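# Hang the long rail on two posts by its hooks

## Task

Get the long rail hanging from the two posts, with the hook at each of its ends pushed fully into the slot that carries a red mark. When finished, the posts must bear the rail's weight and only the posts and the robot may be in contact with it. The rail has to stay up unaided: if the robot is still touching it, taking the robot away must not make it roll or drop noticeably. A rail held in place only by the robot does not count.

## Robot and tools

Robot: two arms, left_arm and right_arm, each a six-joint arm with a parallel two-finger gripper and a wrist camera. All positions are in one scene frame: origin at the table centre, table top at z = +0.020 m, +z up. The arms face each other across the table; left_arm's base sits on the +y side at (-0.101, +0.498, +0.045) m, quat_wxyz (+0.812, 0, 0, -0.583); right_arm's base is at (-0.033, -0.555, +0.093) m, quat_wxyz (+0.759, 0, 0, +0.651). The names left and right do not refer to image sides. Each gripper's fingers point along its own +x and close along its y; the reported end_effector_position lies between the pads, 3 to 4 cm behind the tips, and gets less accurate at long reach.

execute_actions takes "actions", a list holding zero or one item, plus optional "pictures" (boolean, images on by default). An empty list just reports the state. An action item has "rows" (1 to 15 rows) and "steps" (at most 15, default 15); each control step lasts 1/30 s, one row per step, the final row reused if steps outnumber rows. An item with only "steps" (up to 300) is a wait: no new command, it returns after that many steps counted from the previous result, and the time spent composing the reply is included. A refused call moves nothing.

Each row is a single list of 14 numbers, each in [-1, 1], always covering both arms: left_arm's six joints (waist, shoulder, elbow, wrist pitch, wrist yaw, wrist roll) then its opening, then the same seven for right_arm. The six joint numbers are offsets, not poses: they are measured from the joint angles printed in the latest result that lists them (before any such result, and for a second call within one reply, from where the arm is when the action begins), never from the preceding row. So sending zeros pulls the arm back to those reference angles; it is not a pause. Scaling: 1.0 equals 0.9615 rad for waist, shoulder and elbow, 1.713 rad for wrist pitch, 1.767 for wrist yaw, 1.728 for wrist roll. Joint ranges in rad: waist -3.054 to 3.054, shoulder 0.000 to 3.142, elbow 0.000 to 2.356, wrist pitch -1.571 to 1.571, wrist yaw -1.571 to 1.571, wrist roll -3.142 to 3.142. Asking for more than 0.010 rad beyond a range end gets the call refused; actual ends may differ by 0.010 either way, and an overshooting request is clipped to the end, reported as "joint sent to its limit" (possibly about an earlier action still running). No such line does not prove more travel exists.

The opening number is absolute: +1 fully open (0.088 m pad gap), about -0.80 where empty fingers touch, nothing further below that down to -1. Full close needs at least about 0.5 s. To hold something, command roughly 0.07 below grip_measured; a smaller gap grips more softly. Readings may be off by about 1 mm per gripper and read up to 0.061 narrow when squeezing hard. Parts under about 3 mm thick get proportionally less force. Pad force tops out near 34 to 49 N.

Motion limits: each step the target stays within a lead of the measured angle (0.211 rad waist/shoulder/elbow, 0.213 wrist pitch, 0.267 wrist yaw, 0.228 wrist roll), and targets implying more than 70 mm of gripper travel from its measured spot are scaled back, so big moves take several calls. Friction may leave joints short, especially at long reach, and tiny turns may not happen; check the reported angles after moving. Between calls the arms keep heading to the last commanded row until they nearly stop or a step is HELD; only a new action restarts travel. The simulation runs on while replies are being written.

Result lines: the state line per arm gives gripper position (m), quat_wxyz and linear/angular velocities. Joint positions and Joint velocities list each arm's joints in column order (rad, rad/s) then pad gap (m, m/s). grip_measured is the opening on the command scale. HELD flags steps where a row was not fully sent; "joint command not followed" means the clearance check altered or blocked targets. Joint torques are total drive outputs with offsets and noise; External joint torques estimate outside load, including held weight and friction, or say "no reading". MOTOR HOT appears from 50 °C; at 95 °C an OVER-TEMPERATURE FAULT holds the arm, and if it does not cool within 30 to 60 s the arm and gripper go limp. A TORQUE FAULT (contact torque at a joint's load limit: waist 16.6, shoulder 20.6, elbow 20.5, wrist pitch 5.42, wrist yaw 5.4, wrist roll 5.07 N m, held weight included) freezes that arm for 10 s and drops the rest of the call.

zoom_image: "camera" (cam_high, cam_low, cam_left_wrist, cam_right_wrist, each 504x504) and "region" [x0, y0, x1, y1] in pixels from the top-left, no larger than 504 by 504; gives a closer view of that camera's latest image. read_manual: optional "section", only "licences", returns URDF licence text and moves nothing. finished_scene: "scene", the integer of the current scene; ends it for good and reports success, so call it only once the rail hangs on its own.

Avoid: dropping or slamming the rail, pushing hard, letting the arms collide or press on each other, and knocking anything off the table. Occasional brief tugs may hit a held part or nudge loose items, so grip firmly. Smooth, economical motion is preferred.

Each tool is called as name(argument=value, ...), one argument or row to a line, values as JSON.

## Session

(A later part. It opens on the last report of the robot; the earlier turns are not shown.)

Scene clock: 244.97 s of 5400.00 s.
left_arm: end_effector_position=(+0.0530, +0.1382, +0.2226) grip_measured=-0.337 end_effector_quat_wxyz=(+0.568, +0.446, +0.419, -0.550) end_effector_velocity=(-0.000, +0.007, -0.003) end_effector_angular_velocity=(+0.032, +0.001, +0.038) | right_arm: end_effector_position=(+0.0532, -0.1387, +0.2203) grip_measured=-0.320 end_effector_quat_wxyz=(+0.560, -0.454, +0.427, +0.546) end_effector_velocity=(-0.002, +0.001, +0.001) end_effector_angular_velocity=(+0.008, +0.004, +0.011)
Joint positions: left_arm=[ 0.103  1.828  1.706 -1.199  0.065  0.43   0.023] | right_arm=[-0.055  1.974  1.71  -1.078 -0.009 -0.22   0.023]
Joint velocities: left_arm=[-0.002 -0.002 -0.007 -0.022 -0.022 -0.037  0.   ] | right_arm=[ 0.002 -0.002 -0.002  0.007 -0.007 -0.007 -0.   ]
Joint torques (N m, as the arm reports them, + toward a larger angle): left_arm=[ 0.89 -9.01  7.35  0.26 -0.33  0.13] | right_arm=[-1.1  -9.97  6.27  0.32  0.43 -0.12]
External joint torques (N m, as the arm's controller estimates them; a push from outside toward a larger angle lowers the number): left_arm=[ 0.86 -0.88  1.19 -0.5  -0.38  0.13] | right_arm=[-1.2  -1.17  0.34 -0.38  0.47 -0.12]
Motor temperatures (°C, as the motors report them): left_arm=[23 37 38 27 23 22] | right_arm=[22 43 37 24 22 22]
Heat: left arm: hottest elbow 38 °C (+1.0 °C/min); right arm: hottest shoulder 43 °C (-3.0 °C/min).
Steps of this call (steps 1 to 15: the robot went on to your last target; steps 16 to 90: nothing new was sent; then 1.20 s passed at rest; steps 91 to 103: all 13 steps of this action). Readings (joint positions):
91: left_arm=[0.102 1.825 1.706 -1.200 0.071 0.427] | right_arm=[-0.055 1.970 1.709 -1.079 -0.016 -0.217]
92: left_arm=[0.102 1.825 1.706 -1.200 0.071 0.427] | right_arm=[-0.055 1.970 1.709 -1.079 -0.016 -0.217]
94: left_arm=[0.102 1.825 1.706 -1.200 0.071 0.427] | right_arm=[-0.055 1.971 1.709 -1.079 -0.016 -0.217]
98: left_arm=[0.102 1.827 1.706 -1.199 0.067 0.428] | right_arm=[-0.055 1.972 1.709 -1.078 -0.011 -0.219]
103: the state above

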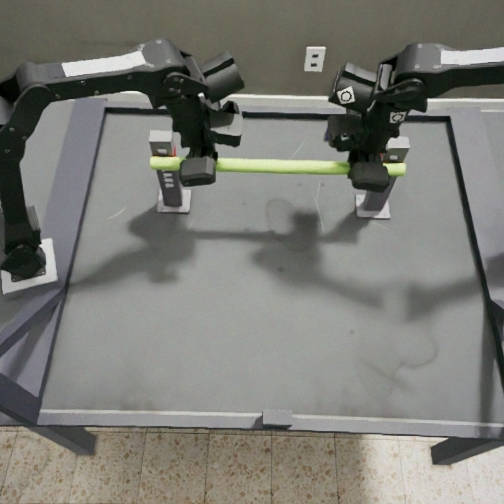

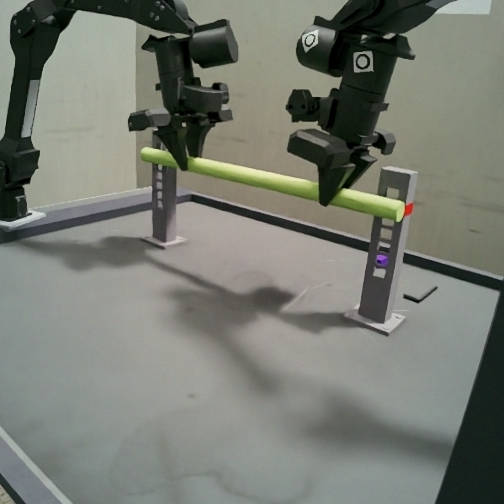

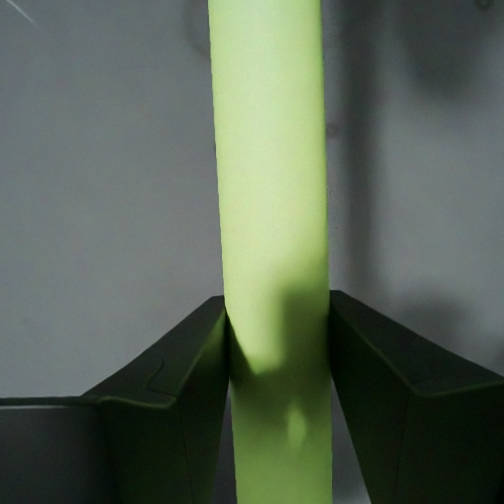

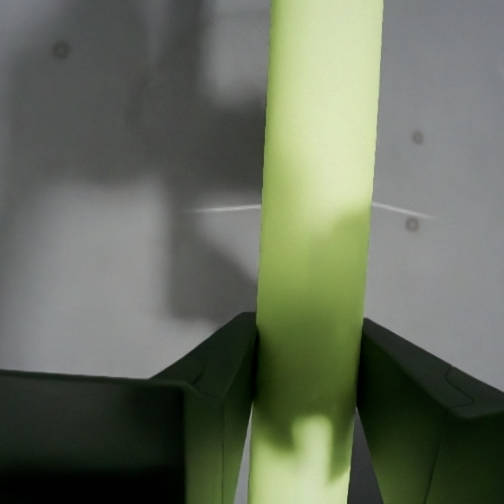

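execute_actions(
  actions=[
    {"rows":[[0.006,0.004,-0.004,0.002,-0.003,0,-0.42,-0.006,0.001,-0.004,0.002,0.003,0,-0.41],[0.006,0.005,-0.007,0.004,-0.003,0,-0.42,-0.006,0.001,-0.007,0.004,0.003,0,-0.41],[0.006,0.006,-0.01,0.005,-0.003,0,-0.42,-0.006,0.001,-0.01,0.005,0.003,0,-0.41],[0.006,0.007,-0.013,0.007,-0.003,0,-0.42,-0.006,0.001,-0.013,0.007,0.003,0,-0.41],[0.006,0.007,-0.016,0.009,-0.003,0,-0.42,-0.006,0.001,-0.016,0.009,0.003,0,-0.41],[0.006,0.007,-0.019,0.011,-0.003,0,-0.42,-0.006,0.001,-0.019,0.011,0.003,0,-0.41]],"steps":13},
  ],
)

zoom_image(
  camera="cam_low",
  region=[360,175,420,235],
)

zoom_image(
  camera="cam_high",
  region=[140,135,190,185],
)

zoom_image(
  camera="cam_high",
  region=[365,140,415,190],
)

Scene clock: 256.13 s of 5400.00 s.
left_arm: end_effector_position=(+0.0547, +0.1378, +0.2201) grip_measured=-0.337 end_effector_quat_wxyz=(+0.570, +0.446, +0.418, -0.549) end_effector_velocity=(-0.000, +0.001, -0.001) end_effector_angular_velocity=(+0.000, -0.006, +0.006) | right_arm: end_effector_position=(+0.0545, -0.1387, +0.2173) grip_measured=-0.320 end_effector_quat_wxyz=(+0.561, -0.454, +0.427, +0.545) end_effector_velocity=(-0.001, -0.002, -0.006) end_effector_angular_velocity=(-0.011, +0.008, +0.006)
Joint positions: left_arm=[ 0.105  1.829  1.696 -1.185  0.062  0.43   0.023] | right_arm=[-0.057  1.975  1.698 -1.065 -0.006 -0.221  0.023]
Joint velocities: left_arm=[-0.002 -0.007 -0.012  0.007 -0.007 -0.007  0.   ] | right_arm=[-0.002  0.002 -0.017  0.007 -0.007 -0.007 -0.   ]
Joint torques (N m, as the arm reports them, + toward a larger angle): left_arm=[ 0.29 -8.96  5.01  0.56  0.   -0.04] | right_arm=[-0.37 -9.69  3.84  0.58  0.06  0.01]
External joint torques (N m, as the arm's controller estimates them; a push from outside toward a larger angle lowers the number): left_arm=[ 0.33 -0.68 -1.27 -0.24 -0.06 -0.04] | right_arm=[-0.37 -1.04 -2.01 -0.12  0.09  0.  ]
Motor temperatures (°C, as the motors report them): left_arm=[23 37 38 27 24 22] | right_arm=[22 43 37 24 22 22]
Heat: left arm: hottest elbow 38 °C (+1.0 °C/min); right arm: hottest shoulder 43 °C (-2.0 °C/min).
Steps of this call (steps 1 to 15: the robot went on to your last target; steps 16 to 90: nothing new was sent; then 7.73 s passed at rest; steps 91 to 103: all 13 steps of this action). Readings (joint positions):
91: left_arm=[0.103 1.829 1.706 -1.199 0.065 0.430] | right_arm=[-0.055 1.975 1.710 -1.078 -0.008 -0.221]
92: left_arm=[0.103 1.829 1.706 -1.198 0.065 0.430] | right_arm=[-0.055 1.975 1.710 -1.078 -0.008 -0.221]
94: left_arm=[0.103 1.829 1.706 -1.198 0.065 0.430] | right_arm=[-0.055 1.975 1.710 -1.077 -0.008 -0.221]
98: left_arm=[0.105 1.829 1.699 -1.189 0.062 0.430] | right_arm=[-0.057 1.975 1.703 -1.069 -0.006 -0.221]
103: the state above

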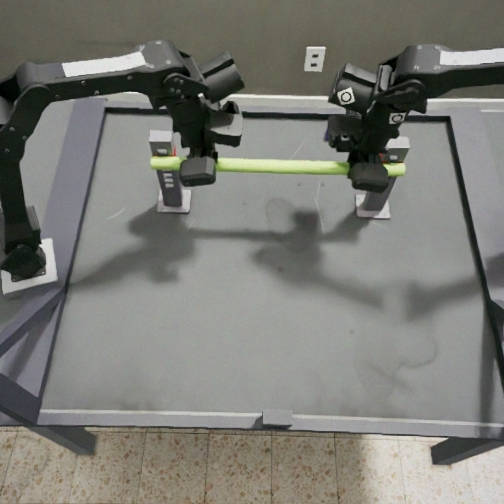

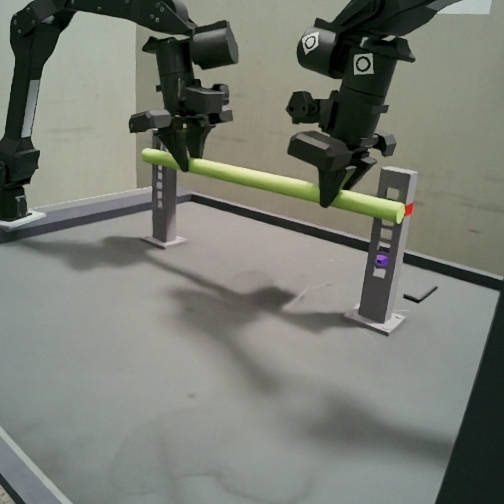

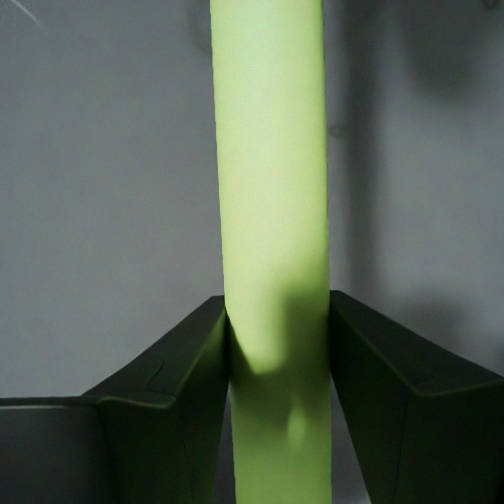

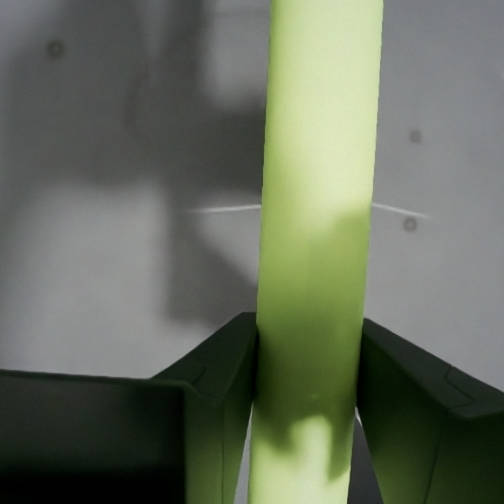

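Region (360, 175, 420, 235) of cam_low's 504x504 image, scaled by 8.400, with more detail than that image has.

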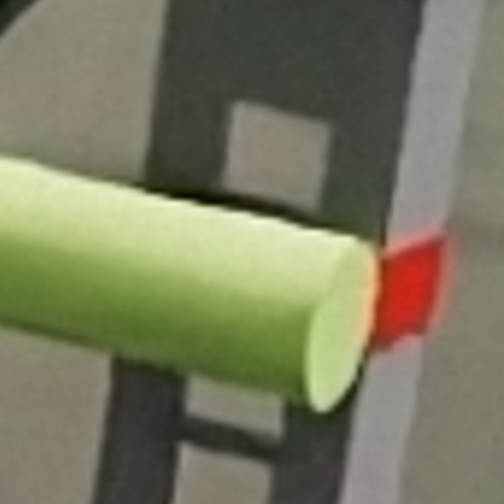

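Region (140, 135, 190, 185) of cam_high's 504x504 image, scaled by 10.080, with more detail than that image has.

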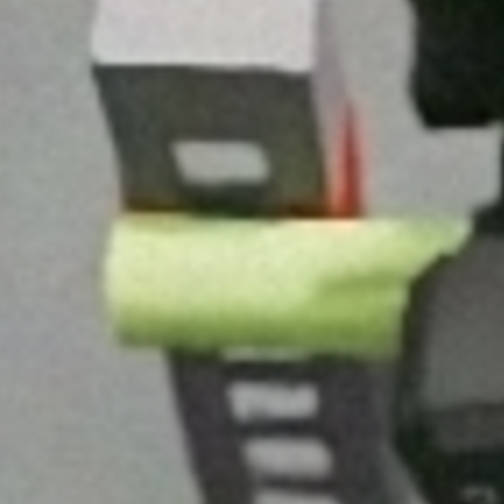

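Region (365, 140, 415, 190) of cam_high's 504x504 image, scaled by 10.080, with more detail than that image has.

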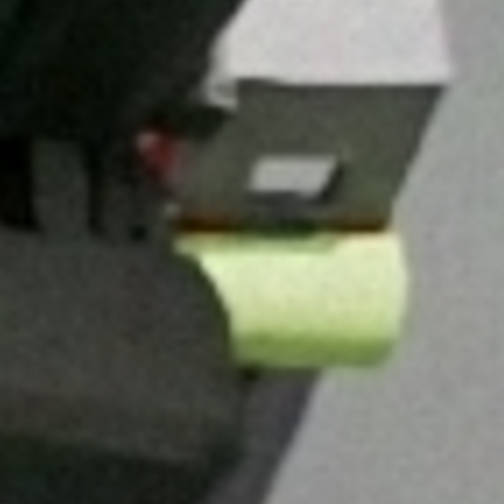

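execute_actions(
  actions=[
    {"rows":[[0.008,0.004,-0.007,0.003,-0.003,0,-0.42,-0.008,0.001,-0.007,0.003,0.003,0,-0.41],[0.008,0.006,-0.01,0.005,-0.003,0,-0.42,-0.008,0.002,-0.01,0.005,0.003,0,-0.41],[0.008,0.008,-0.013,0.007,-0.003,0,-0.42,-0.008,0.003,-0.013,0.007,0.003,0,-0.41],[0.008,0.01,-0.016,0.009,-0.003,0,-0.42,-0.008,0.004,-0.016,0.009,0.003,0,-0.41],[0.008,0.011,-0.019,0.011,-0.003,0,-0.42,-0.008,0.005,-0.019,0.011,0.003,0,-0.41],[0.008,0.012,-0.022,0.013,-0.003,0,-0.42,-0.008,0.005,-0.021,0.013,0.003,0,-0.41]],"steps":13},
  ],
)

zoom_image(
  camera="cam_low",
  region=[360,175,420,235],
)

zoom_image(
  camera="cam_high",
  region=[140,135,190,185],
)

Scene clock: 259.40 s of 5400.00 s.
left_arm: end_effector_position=(+0.0548, +0.1376, +0.2164) grip_measured=-0.337 end_effector_quat_wxyz=(+0.570, +0.446, +0.418, -0.549) end_effector_velocity=(-0.001, +0.003, -0.005) end_effector_angular_velocity=(+0.023, +0.005, +0.006) | right_arm: end_effector_position=(+0.0546, -0.1388, +0.2136) grip_measured=-0.320 end_effector_quat_wxyz=(+0.561, -0.454, +0.427, +0.545) end_effector_velocity=(-0.002, +0.001, -0.001) end_effector_angular_velocity=(+0.004, +0.005, +0.011)
Joint positions: left_arm=[ 0.105  1.829  1.682 -1.172  0.062  0.43   0.023] | right_arm=[-0.058  1.975  1.684 -1.049 -0.006 -0.221  0.023]
Joint velocities: left_arm=[-0.002  0.002 -0.012 -0.007 -0.007 -0.007 -0.   ] | right_arm=[ 0.002  0.002 -0.002  0.007 -0.007 -0.007 -0.   ]
Joint torques (N m, as the arm reports them, + toward a larger angle): left_arm=[ 0.63 -8.35  5.31  0.71 -0.09 -0.04] | right_arm=[-0.7  -9.23  3.71  0.72  0.14 -0.01]
External joint torques (N m, as the arm's controller estimates them; a push from outside toward a larger angle lowers the number): left_arm=[ 0.59 -0.32 -0.8  -0.05 -0.15 -0.03] | right_arm=[-0.75 -0.54 -2.17  0.01  0.17 -0.01]
Motor temperatures (°C, as the motors report them): left_arm=[23 37 38 27 23 22] | right_arm=[22 43 37 24 22 22]
Heat: left arm: hottest elbow 38 °C (+1.0 °C/min); right arm: hottest shoulder 43 °C (-1.0 °C/min).
Steps of this call (steps 1 to 15: the robot went on to your last target; steps 16 to 85: nothing new was sent; steps 86 to 98: all 13 steps of this action). Readings (joint positions):
86: left_arm=[0.105 1.829 1.695 -1.184 0.062 0.430] | right_arm=[-0.058 1.975 1.697 -1.063 -0.006 -0.221]
87: left_arm=[0.105 1.829 1.694 -1.184 0.062 0.430] | right_arm=[-0.058 1.975 1.696 -1.063 -0.006 -0.221]
89: left_arm=[0.105 1.829 1.693 -1.182 0.062 0.430] | right_arm=[-0.058 1.975 1.695 -1.061 -0.006 -0.221]
93: left_arm=[0.105 1.829 1.685 -1.175 0.062 0.430] | right_arm=[-0.058 1.975 1.687 -1.053 -0.006 -0.221]
98: the state above

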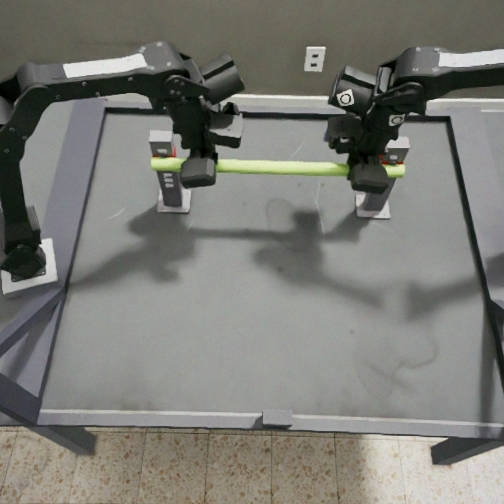

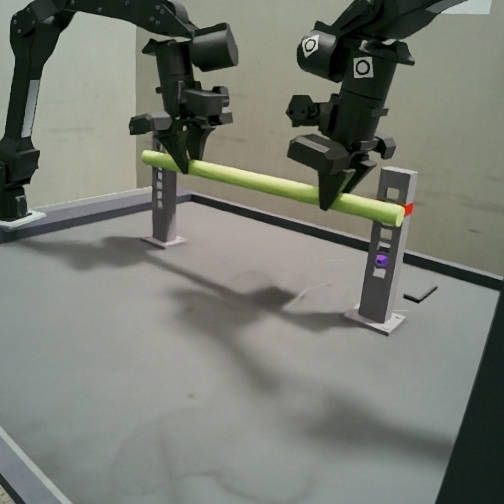

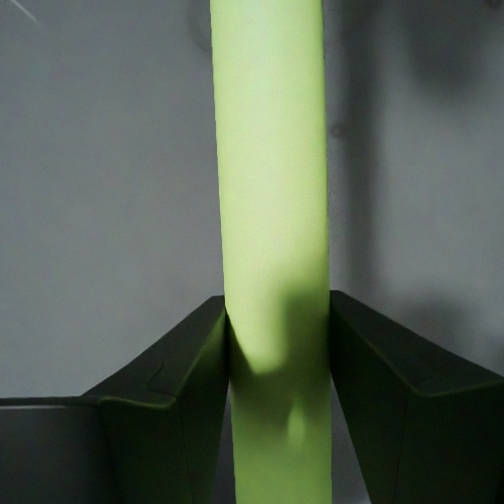

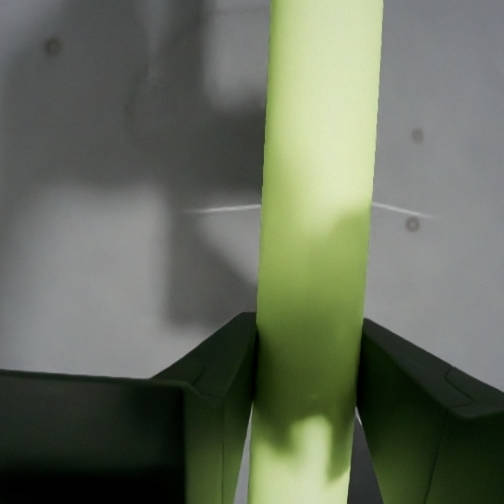

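Region (360, 175, 420, 235) of cam_low's 504x504 image, scaled by 8.400, with more detail than that image has.

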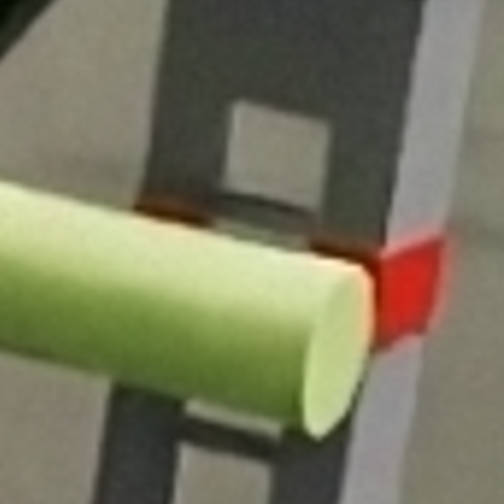

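Region (140, 135, 190, 185) of cam_high's 504x504 image, scaled by 10.080, with more detail than that image has.

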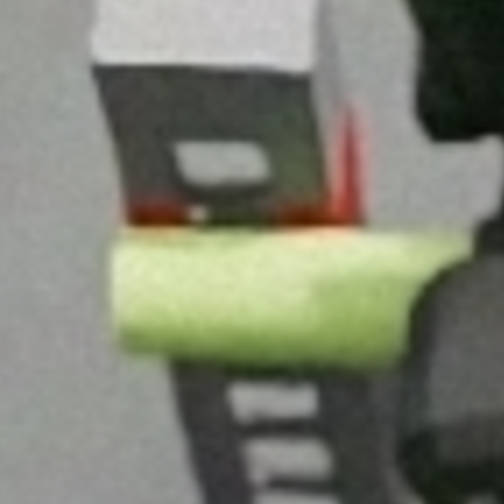

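execute_actions(
  actions=[
    {"rows":[[0.005,0.004,-0.007,0.003,-0.002,0,-0.42,-0.005,0.001,-0.007,0.003,0.002,0,-0.41],[0.005,0.006,-0.01,0.005,-0.002,0,-0.42,-0.005,0.002,-0.01,0.005,0.002,0,-0.41],[0.005,0.008,-0.013,0.007,-0.002,0,-0.42,-0.005,0.003,-0.013,0.007,0.002,0,-0.41],[0.005,0.009,-0.016,0.009,-0.002,0,-0.42,-0.005,0.004,-0.016,0.009,0.002,0,-0.41],[0.005,0.01,-0.019,0.011,-0.002,0,-0.42,-0.005,0.004,-0.018,0.011,0.002,0,-0.41]],"steps":12},
  ],
)

zoom_image(
  camera="cam_low",
  region=[360,175,420,235],
)

zoom_image(
  camera="cam_high",
  region=[140,135,190,185],
)

Scene clock: 263.23 s of 5400.00 s.
left_arm: end_effector_position=(+0.0548, +0.1374, +0.2135) grip_measured=-0.337 end_effector_quat_wxyz=(+0.570, +0.446, +0.419, -0.549) end_effector_velocity=(+0.000, +0.000, -0.001) end_effector_angular_velocity=(+0.000, -0.006, +0.006) | right_arm: end_effector_position=(+0.0546, -0.1389, +0.2111) grip_measured=-0.320 end_effector_quat_wxyz=(+0.561, -0.454, +0.427, +0.545) end_effector_velocity=(-0.001, -0.003, -0.002) end_effector_angular_velocity=(-0.010, +0.014, -0.022)
Joint positions: left_arm=[ 0.105  1.829  1.67  -1.161  0.062  0.43   0.023] | right_arm=[-0.058  1.975  1.674 -1.04  -0.006 -0.221  0.023]
Joint velocities: left_arm=[-0.002 -0.002 -0.007  0.007 -0.007 -0.007 -0.   ] | right_arm=[-0.002 -0.002 -0.007 -0.007 -0.007  0.022 -0.   ]
Joint torques (N m, as the arm reports them, + toward a larger angle): left_arm=[ 0.43 -8.51  5.13  0.72 -0.04 -0.04] | right_arm=[-0.42 -9.4   3.5   0.8   0.09  0.  ]
External joint torques (N m, as the arm's controller estimates them; a push from outside toward a larger angle lowers the number): left_arm=[ 0.49 -0.28 -1.13 -0.08 -0.11 -0.04] | right_arm=[-0.41 -0.76 -2.32  0.11  0.12 -0.01]
Motor temperatures (°C, as the motors report them): left_arm=[23 37 37 27 23 22] | right_arm=[22 43 36 24 22 22]
Heat: left arm: hottest shoulder 37 °C (+0.0 °C/min); right arm: hottest shoulder 43 °C (-1.0 °C/min).
Steps of this call (steps 1 to 15: the robot went on to your last target; steps 16 to 90: nothing new was sent; then 0.43 s passed at rest; steps 91 to 102: all 12 steps of this action). Readings (joint positions):
91: left_arm=[0.105 1.829 1.681 -1.170 0.062 0.430] | right_arm=[-0.058 1.975 1.683 -1.049 -0.006 -0.221]
92: left_arm=[0.105 1.829 1.680 -1.170 0.062 0.430] | right_arm=[-0.058 1.975 1.682 -1.048 -0.006 -0.221]
94: left_arm=[0.105 1.829 1.678 -1.169 0.062 0.430] | right_arm=[-0.058 1.975 1.680 -1.046 -0.006 -0.221]
98: left_arm=[0.105 1.829 1.672 -1.162 0.062 0.430] | right_arm=[-0.058 1.975 1.675 -1.041 -0.006 -0.221]
102: the state above

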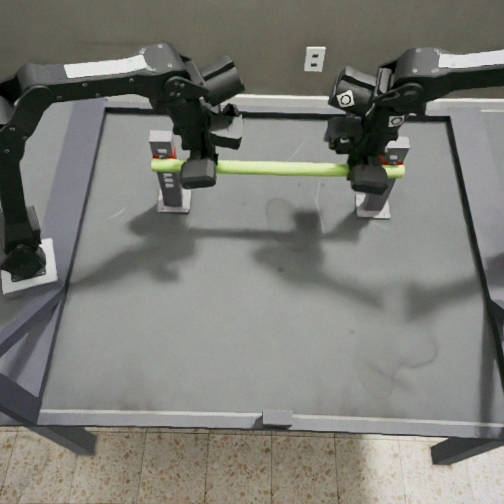

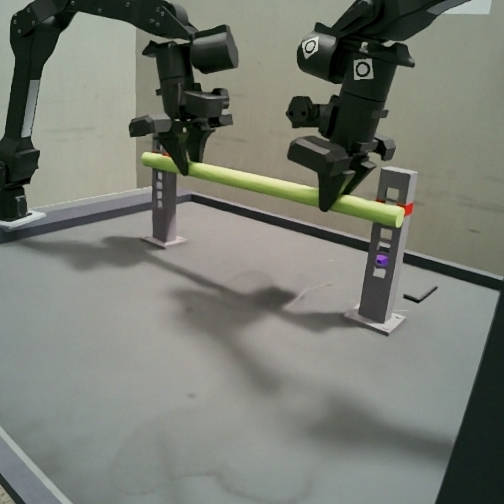

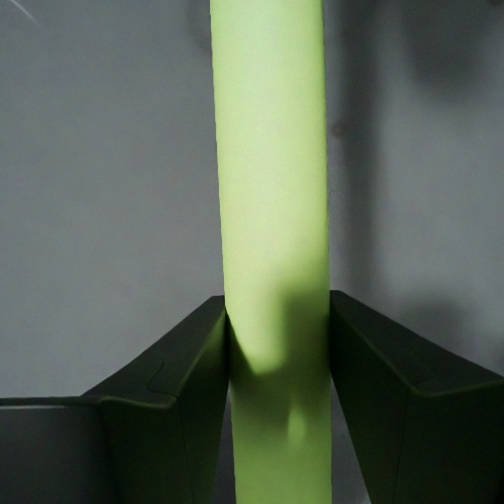

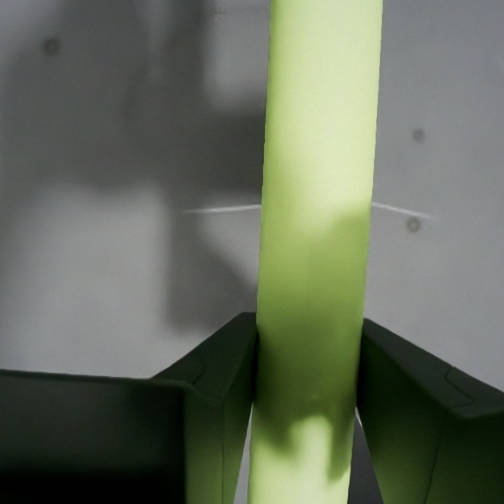

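Region (360, 175, 420, 235) of cam_low's 504x504 image, scaled by 8.400, with more detail than that image has.

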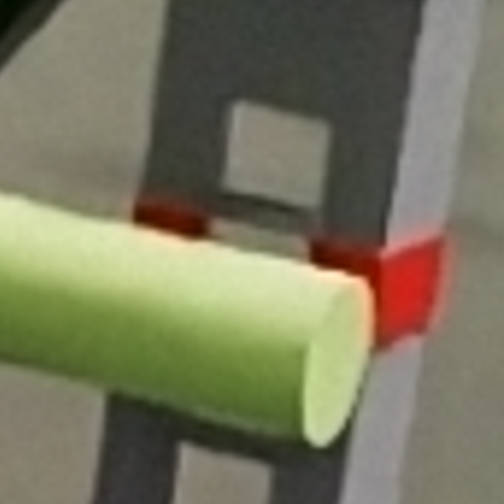

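Region (140, 135, 190, 185) of cam_high's 504x504 image, scaled by 10.080, with more detail than that image has.

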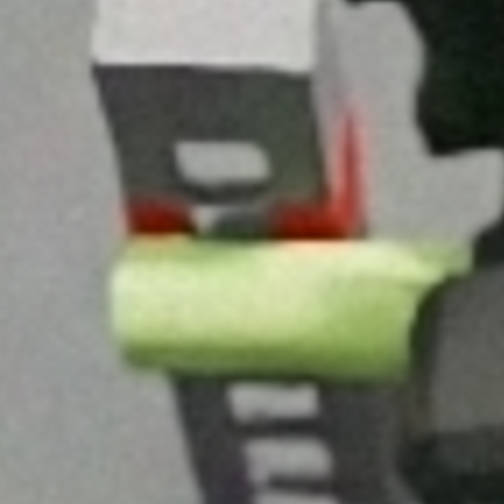

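execute_actions(
  actions=[],
)

Scene clock: 268.90 s of 5400.00 s.
left_arm: end_effector_position=(+0.0548, +0.1374, +0.2134) grip_measured=-0.337 end_effector_quat_wxyz=(+0.570, +0.446, +0.419, -0.549) end_effector_velocity=(-0.000, +0.001, +0.001) end_effector_angular_velocity=(+0.005, -0.004, +0.006) | right_arm: end_effector_position=(+0.0546, -0.1389, +0.2110) grip_measured=-0.320 end_effector_quat_wxyz=(+0.561, -0.454, +0.427, +0.545) end_effector_velocity=(+0.001, -0.006, -0.001) end_effector_angular_velocity=(-0.024, -0.007, +0.017)
Joint positions: left_arm=[ 0.105  1.829  1.67  -1.16   0.062  0.43   0.023] | right_arm=[-0.058  1.975  1.674 -1.039 -0.006 -0.221  0.023]
Joint velocities: left_arm=[-0.002 -0.002  0.002 -0.007 -0.007 -0.007 -0.   ] | right_arm=[-0.002 -0.002 -0.002 -0.022  0.007 -0.022 -0.   ]
Joint torques (N m, as the arm reports them, + toward a larger angle): left_arm=[ 0.43 -8.58  5.15  0.76 -0.04 -0.05] | right_arm=[-0.43 -9.28  3.59  0.84  0.09 -0.01]
External joint torques (N m, as the arm's controller estimates them; a push from outside toward a larger angle lowers the number): left_arm=[ 0.47 -0.47 -1.05 -0.04 -0.1  -0.05] | right_arm=[-0.43 -0.61 -2.22  0.16  0.11 -0.01]
Motor temperatures (°C, as the motors report them): left_arm=[23 37 37 28 23 22] | right_arm=[22 43 35 24 22 22]
Heat: left arm: hottest shoulder 37 °C (-1.0 °C/min); right arm: hottest shoulder 43 °C (-1.0 °C/min).
Steps of this call (steps 1 to 15: the robot went on to your last target; steps 16 to 90: nothing new was sent; then 2.67 s passed at rest). Readings (joint positions):
1: left_arm=[0.105 1.829 1.670 -1.160 0.062 0.430] | right_arm=[-0.058 1.975 1.674 -1.040 -0.006 -0.221]
2: left_arm=[0.105 1.829 1.670 -1.160 0.062 0.430] | right_arm=[-0.058 1.975 1.674 -1.039 -0.006 -0.221]
4: left_arm=[0.105 1.829 1.670 -1.160 0.062 0.430] | right_arm=[-0.058 1.975 1.674 -1.039 -0.006 -0.221]
8: left_arm=[0.105 1.829 1.670 -1.160 0.062 0.430] | right_arm=[-0.058 1.975 1.674 -1.039 -0.006 -0.221]
90: the state above
All arms were judged still, so your last target was given up. Only a new action makes them travel on or press farther. Fingers that are still opening or closing keep moving.

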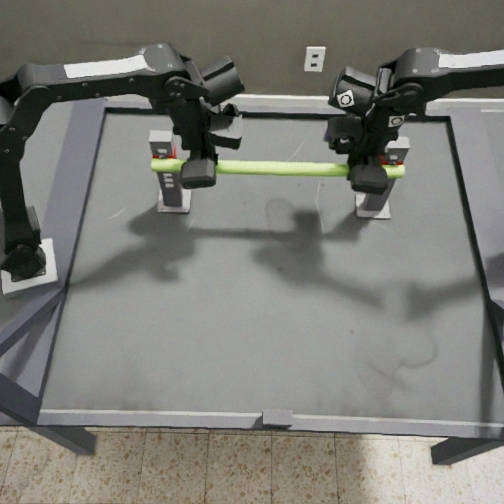

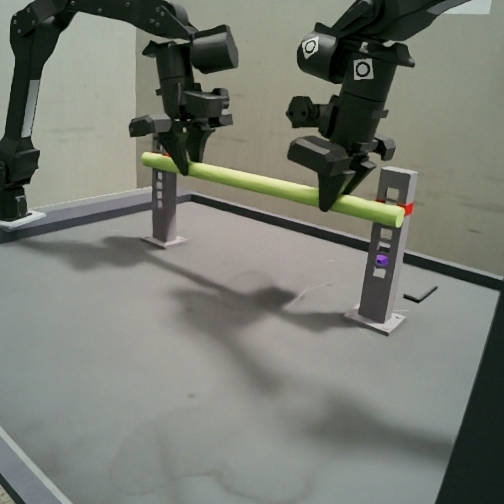

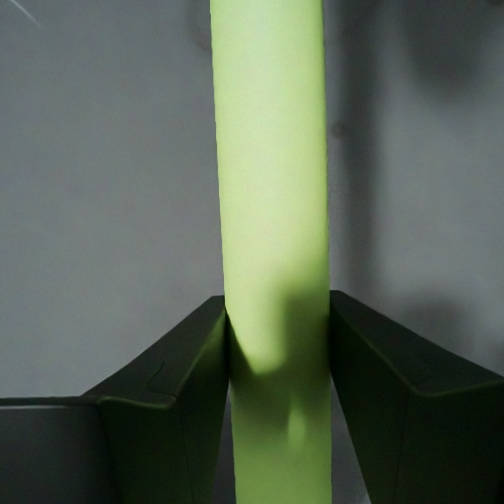

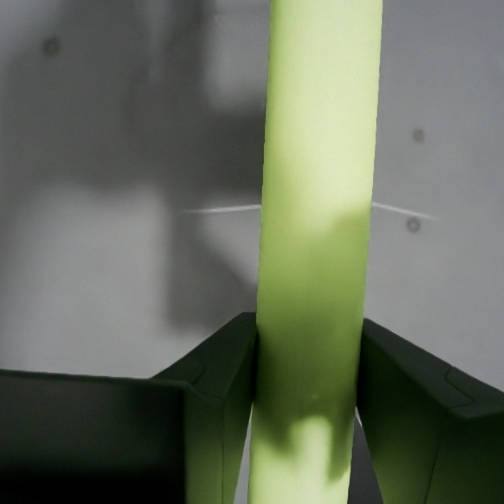

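execute_actions(
  actions=[
    {"rows":[[0.001,0.002,-0.004,0.002,0,0,-0.42,-0.001,0.001,-0.004,0.002,0,0,-0.41],[0.002,0.004,-0.008,0.004,-0.001,0,-0.42,-0.002,0.002,-0.007,0.004,0.001,0,-0.41],[0.003,0.006,-0.012,0.007,-0.001,0,-0.42,-0.003,0.002,-0.011,0.007,0.001,0,-0.41],[0.004,0.008,-0.016,0.009,-0.002,0,-0.42,-0.004,0.003,-0.015,0.009,0.002,0,-0.41],[0.005,0.010,-0.019,0.011,-0.002,0,-0.42,-0.005,0.004,-0.018,0.011,0.002,0,-0.41]],"steps":12},
  ],
  pictures=false,
)

Scene clock: 270.97 s of 5400.00 s.
left_arm: end_effector_position=(+0.0548, +0.1374, +0.2117) grip_measured=-0.337 end_effector_quat_wxyz=(+0.570, +0.446, +0.419, -0.549) end_effector_velocity=(-0.001, +0.003, -0.002) end_effector_angular_velocity=(+0.014, -0.003, -0.008) | right_arm: end_effector_position=(+0.0546, -0.1390, +0.2096) grip_measured=-0.320 end_effector_quat_wxyz=(+0.561, -0.454, +0.427, +0.545) end_effector_velocity=(-0.001, -0.003, -0.002) end_effector_angular_velocity=(-0.011, +0.008, +0.006)
Joint positions: left_arm=[ 0.105  1.829  1.663 -1.154  0.062  0.43   0.023] | right_arm=[-0.058  1.975  1.668 -1.034 -0.006 -0.221  0.023]
Joint velocities: left_arm=[-0.002 -0.002 -0.007 -0.007 -0.007  0.007 -0.   ] | right_arm=[-0.002 -0.002 -0.007 -0.007 -0.007 -0.007 -0.   ]
Joint torques (N m, as the arm reports them, + toward a larger angle): left_arm=[ 0.38 -8.59  4.67  1.02 -0.03 -0.04] | right_arm=[-0.43 -9.24  3.14  1.07  0.09 -0.01]
External joint torques (N m, as the arm's controller estimates them; a push from outside toward a larger angle lowers the number): left_arm=[ 0.44 -0.46 -1.52  0.25 -0.1  -0.04] | right_arm=[-0.48 -0.58 -2.66  0.39  0.12 -0.01]
Motor temperatures (°C, as the motors report them): left_arm=[23 37 37 28 23 22] | right_arm=[22 43 35 25 22 22]
Heat: left arm: hottest shoulder 37 °C (-1.0 °C/min); right arm: hottest shoulder 43 °C (-1.0 °C/min).
Steps of this call (steps 1 to 50: nothing new was sent; steps 51 to 62: all 12 steps of this action). Readings (joint positions):
51: left_arm=[0.105 1.829 1.670 -1.160 0.062 0.430] | right_arm=[-0.058 1.975 1.674 -1.039 -0.006 -0.221]
52: left_arm=[0.105 1.829 1.670 -1.160 0.062 0.430] | right_arm=[-0.058 1.975 1.674 -1.039 -0.006 -0.221]
54: left_arm=[0.105 1.829 1.668 -1.159 0.062 0.430] | right_arm=[-0.058 1.975 1.672 -1.038 -0.006 -0.221]
58: left_arm=[0.105 1.829 1.664 -1.155 0.062 0.430] | right_arm=[-0.058 1.975 1.669 -1.035 -0.006 -0.221]
62: the state above

execute_actions(
  actions=[
    {"rows":[[0.001,0.002,-0.004,0.002,0,0,-0.42,-0.001,0.001,-0.004,0.002,0,0,-0.41],[0.002,0.004,-0.008,0.004,-0.001,0,-0.42,-0.002,0.002,-0.007,0.004,0.001,0,-0.41],[0.003,0.006,-0.012,0.007,-0.001,0,-0.42,-0.003,0.002,-0.011,0.007,0.001,0,-0.41],[0.004,0.008,-0.016,0.009,-0.002,0,-0.42,-0.004,0.003,-0.015,0.009,0.002,0,-0.41],[0.005,0.010,-0.022,0.011,-0.002,0,-0.42,-0.005,0.004,-0.021,0.011,0.002,0,-0.41]],"steps":12},
  ],
)

zoom_image(
  camera="cam_low",
  region=[360, 165, 430, 245],
)

Scene clock: 274.60 s of 5400.00 s.
left_arm: end_effector_position=(+0.0548, +0.1374, +0.2106) grip_measured=-0.337 end_effector_quat_wxyz=(+0.569, +0.446, +0.419, -0.549) end_effector_velocity=(+0.001, -0.001, +0.000) end_effector_angular_velocity=(-0.004, -0.008, +0.006) | right_arm: end_effector_position=(+0.0545, -0.1392, +0.2089) grip_measured=-0.320 end_effector_quat_wxyz=(+0.562, -0.454, +0.426, +0.545) end_effector_velocity=(-0.000, -0.001, -0.000) end_effector_angular_velocity=(+0.004, +0.008, -0.008)
Joint positions: left_arm=[ 0.105  1.829  1.659 -1.15   0.062  0.43   0.023] | right_arm=[-0.058  1.973  1.662 -1.029 -0.006 -0.221  0.023]
Joint velocities: left_arm=[-0.002 -0.002 -0.002  0.007 -0.007 -0.007 -0.   ] | right_arm=[-0.002 -0.007 -0.012  0.007 -0.007  0.007 -0.001]
Joint torques (N m, as the arm reports them, + toward a larger angle): left_arm=[ 0.4  -8.49  4.32  1.16 -0.02 -0.05] | right_arm=[-0.45 -8.84  2.93  1.08  0.08  0.  ]
External joint torques (N m, as the arm's controller estimates them; a push from outside toward a larger angle lowers the number): left_arm=[ 0.44 -0.23 -1.95  0.37 -0.08 -0.05] | right_arm=[-0.47 -0.16 -2.91  0.4   0.11 -0.01]
Motor temperatures (°C, as the motors report them): left_arm=[23 36 36 28 23 22] | right_arm=[22 43 35 25 22 22]
Heat: left arm: hottest shoulder 36 °C (-2.0 °C/min); right arm: hottest shoulder 43 °C (-1.0 °C/min).
Steps of this call (steps 1 to 15: the robot went on to your last target; steps 16 to 90: nothing new was sent; then 0.23 s passed at rest; steps 91 to 102: all 12 steps of this action). Readings (joint positions):
91: left_arm=[0.105 1.829 1.663 -1.154 0.062 0.430] | right_arm=[-0.058 1.975 1.667 -1.033 -0.006 -0.221]
92: left_arm=[0.105 1.829 1.663 -1.154 0.062 0.430] | right_arm=[-0.058 1.975 1.667 -1.033 -0.006 -0.221]
94: left_arm=[0.105 1.829 1.663 -1.154 0.062 0.430] | right_arm=[-0.058 1.975 1.667 -1.033 -0.006 -0.221]
98: left_arm=[0.105 1.829 1.660 -1.151 0.062 0.430] | right_arm=[-0.058 1.974 1.664 -1.030 -0.006 -0.221]
102: the state above

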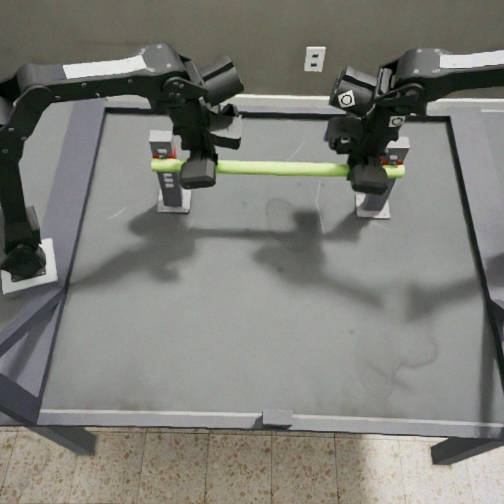

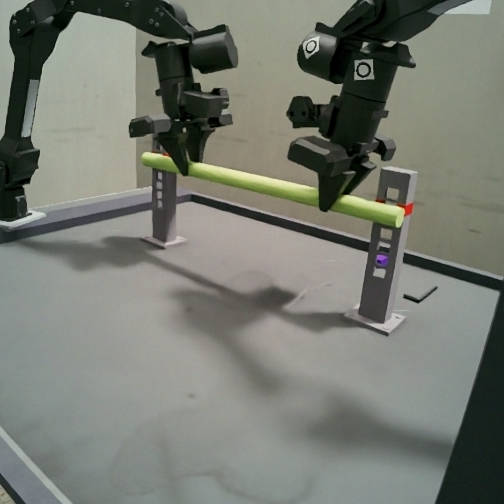

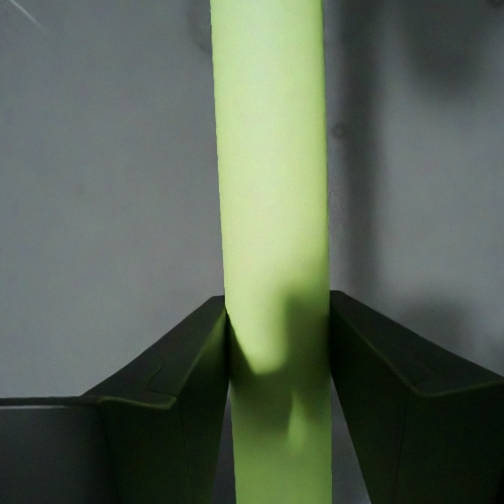

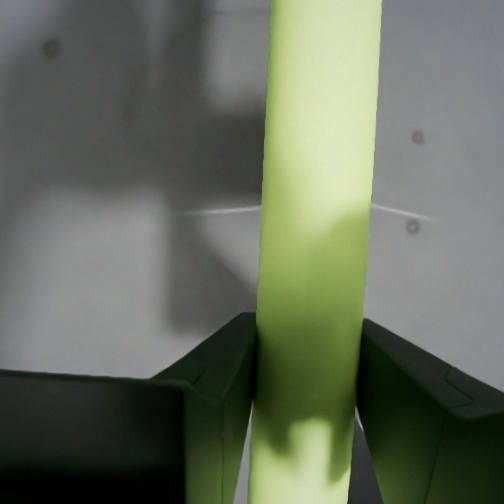

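Region (360, 165, 430, 245) of cam_low's 504x504 image, scaled by 6.300, with more detail than that image has; it fills the left 441 columns of this view, and the rest is white.

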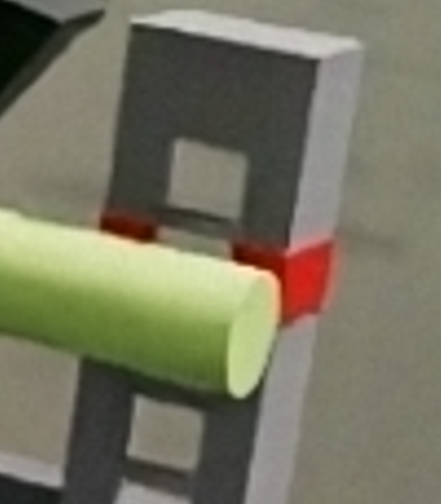

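execute_actions(
  actions=[
    {"rows":[[-0.004,0,0,0,0,0,-0.42,0.004,0,0,0,0,0,-0.41],[-0.008,0,0,0,0,0,-0.42,0.008,0,0,0,0,0,-0.41],[-0.012,0,0,0,0,0,-0.42,0.012,0,0,0,0,0,-0.41],[-0.016,0,0,0,0,0,-0.42,0.016,0,0,0,0,0,-0.41],[-0.02,0,0,0,0,0,-0.42,0.02,0,0,0,0,0,-0.41]],"steps":12},
  ],
  pictures=false,
)

Scene clock: 276.67 s of 5400.00 s.
left_arm: end_effector_position=(+0.0544, +0.1375, +0.2108) grip_measured=-0.337 end_effector_quat_wxyz=(+0.570, +0.450, +0.417, -0.546) end_effector_velocity=(+0.001, +0.004, -0.000) end_effector_angular_velocity=(+0.014, -0.011, +0.024) | right_arm: end_effector_position=(+0.0540, -0.1392, +0.2092) grip_measured=-0.320 end_effector_quat_wxyz=(+0.563, -0.457, +0.423, +0.544) end_effector_velocity=(+0.000, +0.001, +0.003) end_effector_angular_velocity=(+0.010, -0.011, +0.008)
Joint positions: left_arm=[ 0.101  1.828  1.658 -1.151  0.052  0.43   0.023] | right_arm=[-0.053  1.972  1.662 -1.028  0.003 -0.221  0.023]
Joint velocities: left_arm=[-0.002 -0.007 -0.007 -0.007 -0.022 -0.022  0.   ] | right_arm=[ 0.002 -0.007 -0.002  0.007  0.007 -0.007 -0.   ]
Joint torques (N m, as the arm reports them, + toward a larger angle): left_arm=[-1.03 -9.59  5.72  0.4   0.33 -0.03] | right_arm=[ 1.35 -9.57  4.44  0.41 -0.36  0.  ]
External joint torques (N m, as the arm's controller estimates them; a push from outside toward a larger angle lowers the number): left_arm=[-1.06 -1.43 -0.46 -0.35  0.28 -0.03] | right_arm=[ 1.35 -0.78 -1.51 -0.31 -0.34 -0.01]
Motor temperatures (°C, as the motors report them): left_arm=[23 36 36 28 23 22] | right_arm=[22 43 34 25 22 22]
Heat: left arm: hottest shoulder 36 °C (-2.0 °C/min); right arm: hottest shoulder 43 °C (+0.0 °C/min).
Steps of this call (steps 1 to 15: the robot went on to your last target; steps 16 to 50: nothing new was sent; steps 51 to 62: all 12 steps of this action). Readings (joint positions):
51: left_arm=[0.105 1.828 1.658 -1.150 0.062 0.430] | right_arm=[-0.058 1.972 1.662 -1.027 -0.006 -0.221]
52: left_arm=[0.105 1.828 1.658 -1.150 0.062 0.430] | right_arm=[-0.057 1.972 1.662 -1.027 -0.006 -0.221]
54: left_arm=[0.105 1.828 1.658 -1.150 0.060 0.430] | right_arm=[-0.056 1.972 1.662 -1.028 -0.003 -0.221]
58: left_arm=[0.101 1.828 1.658 -1.151 0.054 0.430] | right_arm=[-0.053 1.972 1.662 -1.028 0.003 -0.221]
62: the state above

Pull stalled: hooks are engaged. Releasing slowly.

execute_actions(
  actions=[
    {"rows":[[0.004,0,0,0,0.003,0,-0.40,-0.004,0,0,0,-0.003,0,-0.39],[0.007,0,0,0,0.005,0,-0.38,-0.007,0,0,0,-0.005,0,-0.37],[0.007,0,0,0,0.005,0,-0.36,-0.007,0,0,0,-0.005,0,-0.35],[0.007,0,0,0,0.005,0,-0.345,-0.007,0,0,0,-0.005,0,-0.33],[0.007,0,0,0,0.005,0,-0.33,-0.007,0,0,0,-0.005,0,-0.315],[0.007,0,0,0,0.005,0,-0.32,-0.007,0,0,0,-0.005,0,-0.305],[0.007,0,0,0,0.005,0,-0.31,-0.007,0,0,0,-0.005,0,-0.295],[0.007,0,0,0,0.005,0,-0.30,-0.007,0,0,0,-0.005,0,-0.285],[0.007,0,0,0,0.005,0,-0.28,-0.007,0,0,0,-0.005,0,-0.265],[0.007,0,0,0,0.005,0,-0.26,-0.007,0,0,0,-0.005,0,-0.245],[0.007,0,0,0,0.005,0,-0.2,-0.007,0,0,0,-0.005,0,-0.2],[0.007,0,0,0,0.005,0,-0.1,-0.007,0,0,0,-0.005,0,-0.1],[0.007,0,0,0,0.005,0,0.0,-0.007,0,0,0,-0.005,0,0.0],[0.007,0,0,0,0.005,0,0.1,-0.007,0,0,0,-0.005,0,0.1]],"steps":15},
  ],
)

zoom_image(
  camera="cam_low",
  region=[360, 165, 430, 245],
)

Scene clock: 281.40 s of 5400.00 s.
left_arm: end_effector_position=(+0.0547, +0.1377, +0.2110) grip_measured=-0.088 end_effector_quat_wxyz=(+0.570, +0.448, +0.418, -0.548) end_effector_velocity=(+0.001, +0.002, +0.001) end_effector_angular_velocity=(+0.005, -0.004, +0.011) | right_arm: end_effector_position=(+0.0546, -0.1393, +0.2092) grip_measured=-0.082 end_effector_quat_wxyz=(+0.562, -0.455, +0.425, +0.545) end_effector_velocity=(+0.004, -0.003, -0.000) end_effector_angular_velocity=(-0.009, -0.007, -0.002)
Joint positions: left_arm=[ 0.104  1.827  1.658 -1.151  0.058  0.43   0.035] | right_arm=[-0.057  1.972  1.662 -1.028 -0.003 -0.221  0.035]
Joint velocities: left_arm=[ 0.002 -0.002  0.002 -0.007 -0.007 -0.007  0.074] | right_arm=[-0.007 -0.002 -0.002 -0.007  0.007 -0.007  0.071]
Joint torques (N m, as the arm reports them, + toward a larger angle): left_arm=[ 0.23 -9.72  5.63  0.34  0.16 -0.04] | right_arm=[-0.31 -9.9   4.52  0.4  -0.12  0.  ]
External joint torques (N m, as the arm's controller estimates them; a push from outside toward a larger angle lowers the number): left_arm=[ 0.23 -1.6  -0.56 -0.43  0.11 -0.04] | right_arm=[-0.41 -1.25 -1.32 -0.29 -0.09 -0.01]
Motor temperatures (°C, as the motors report them): left_arm=[23 37 36 28 23 22] | right_arm=[22 43 34 25 22 22]
Heat: left arm: hottest shoulder 37 °C (-1.0 °C/min); right arm: hottest shoulder 43 °C (+0.0 °C/min).
Steps of this call (steps 1 to 15: the robot went on to your last target; steps 16 to 90: nothing new was sent; then 1.23 s passed at rest; steps 91 to 105: all 15 steps of this action). Readings (joint positions):
91: left_arm=[0.100 1.828 1.658 -1.151 0.052 0.430] | right_arm=[-0.053 1.972 1.662 -1.028 0.004 -0.221]
92: left_arm=[0.101 1.828 1.658 -1.151 0.052 0.430] | right_arm=[-0.053 1.972 1.662 -1.028 0.004 -0.221]
94: left_arm=[0.102 1.828 1.658 -1.151 0.054 0.430] | right_arm=[-0.054 1.972 1.662 -1.028 0.002 -0.221]
98: left_arm=[0.103 1.827 1.658 -1.151 0.057 0.430] | right_arm=[-0.055 1.972 1.662 -1.028 -0.001 -0.221]
105: the state above

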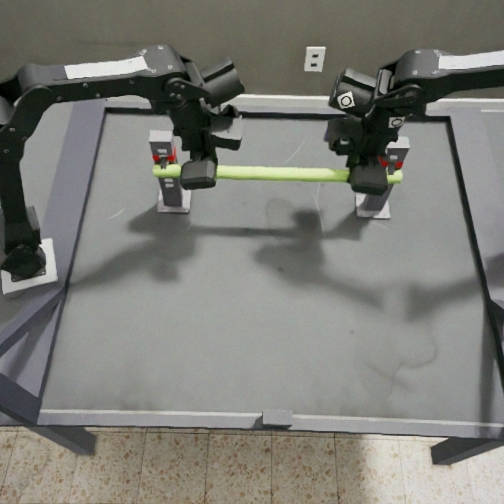

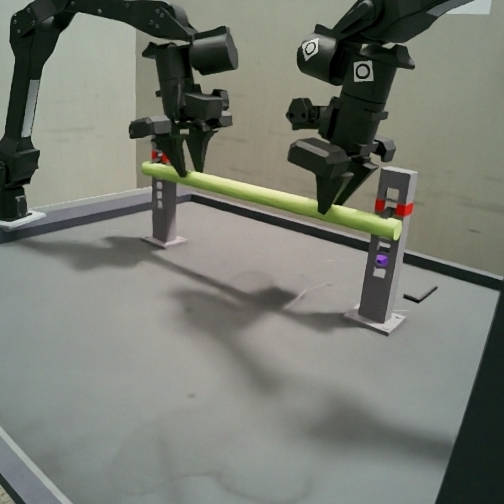

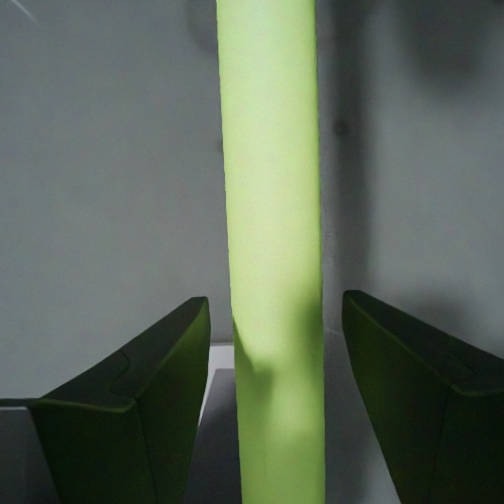

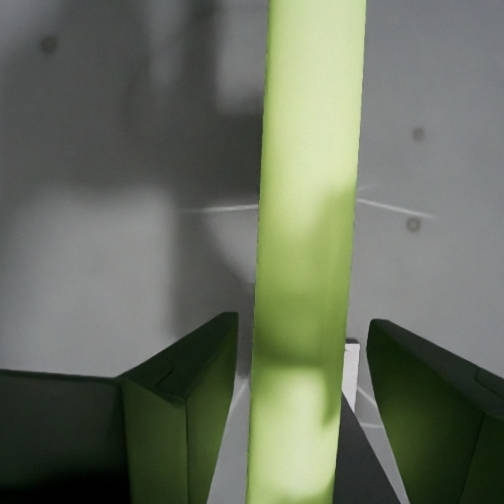

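Region (360, 165, 430, 245) of cam_low's 504x504 image, scaled by 6.300, with more detail than that image has; it fills the left 441 columns of this view, and the rest is white.

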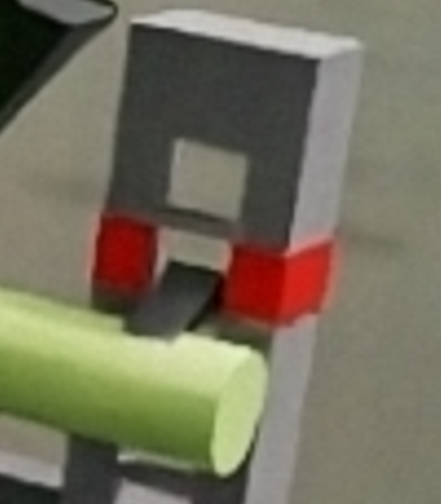

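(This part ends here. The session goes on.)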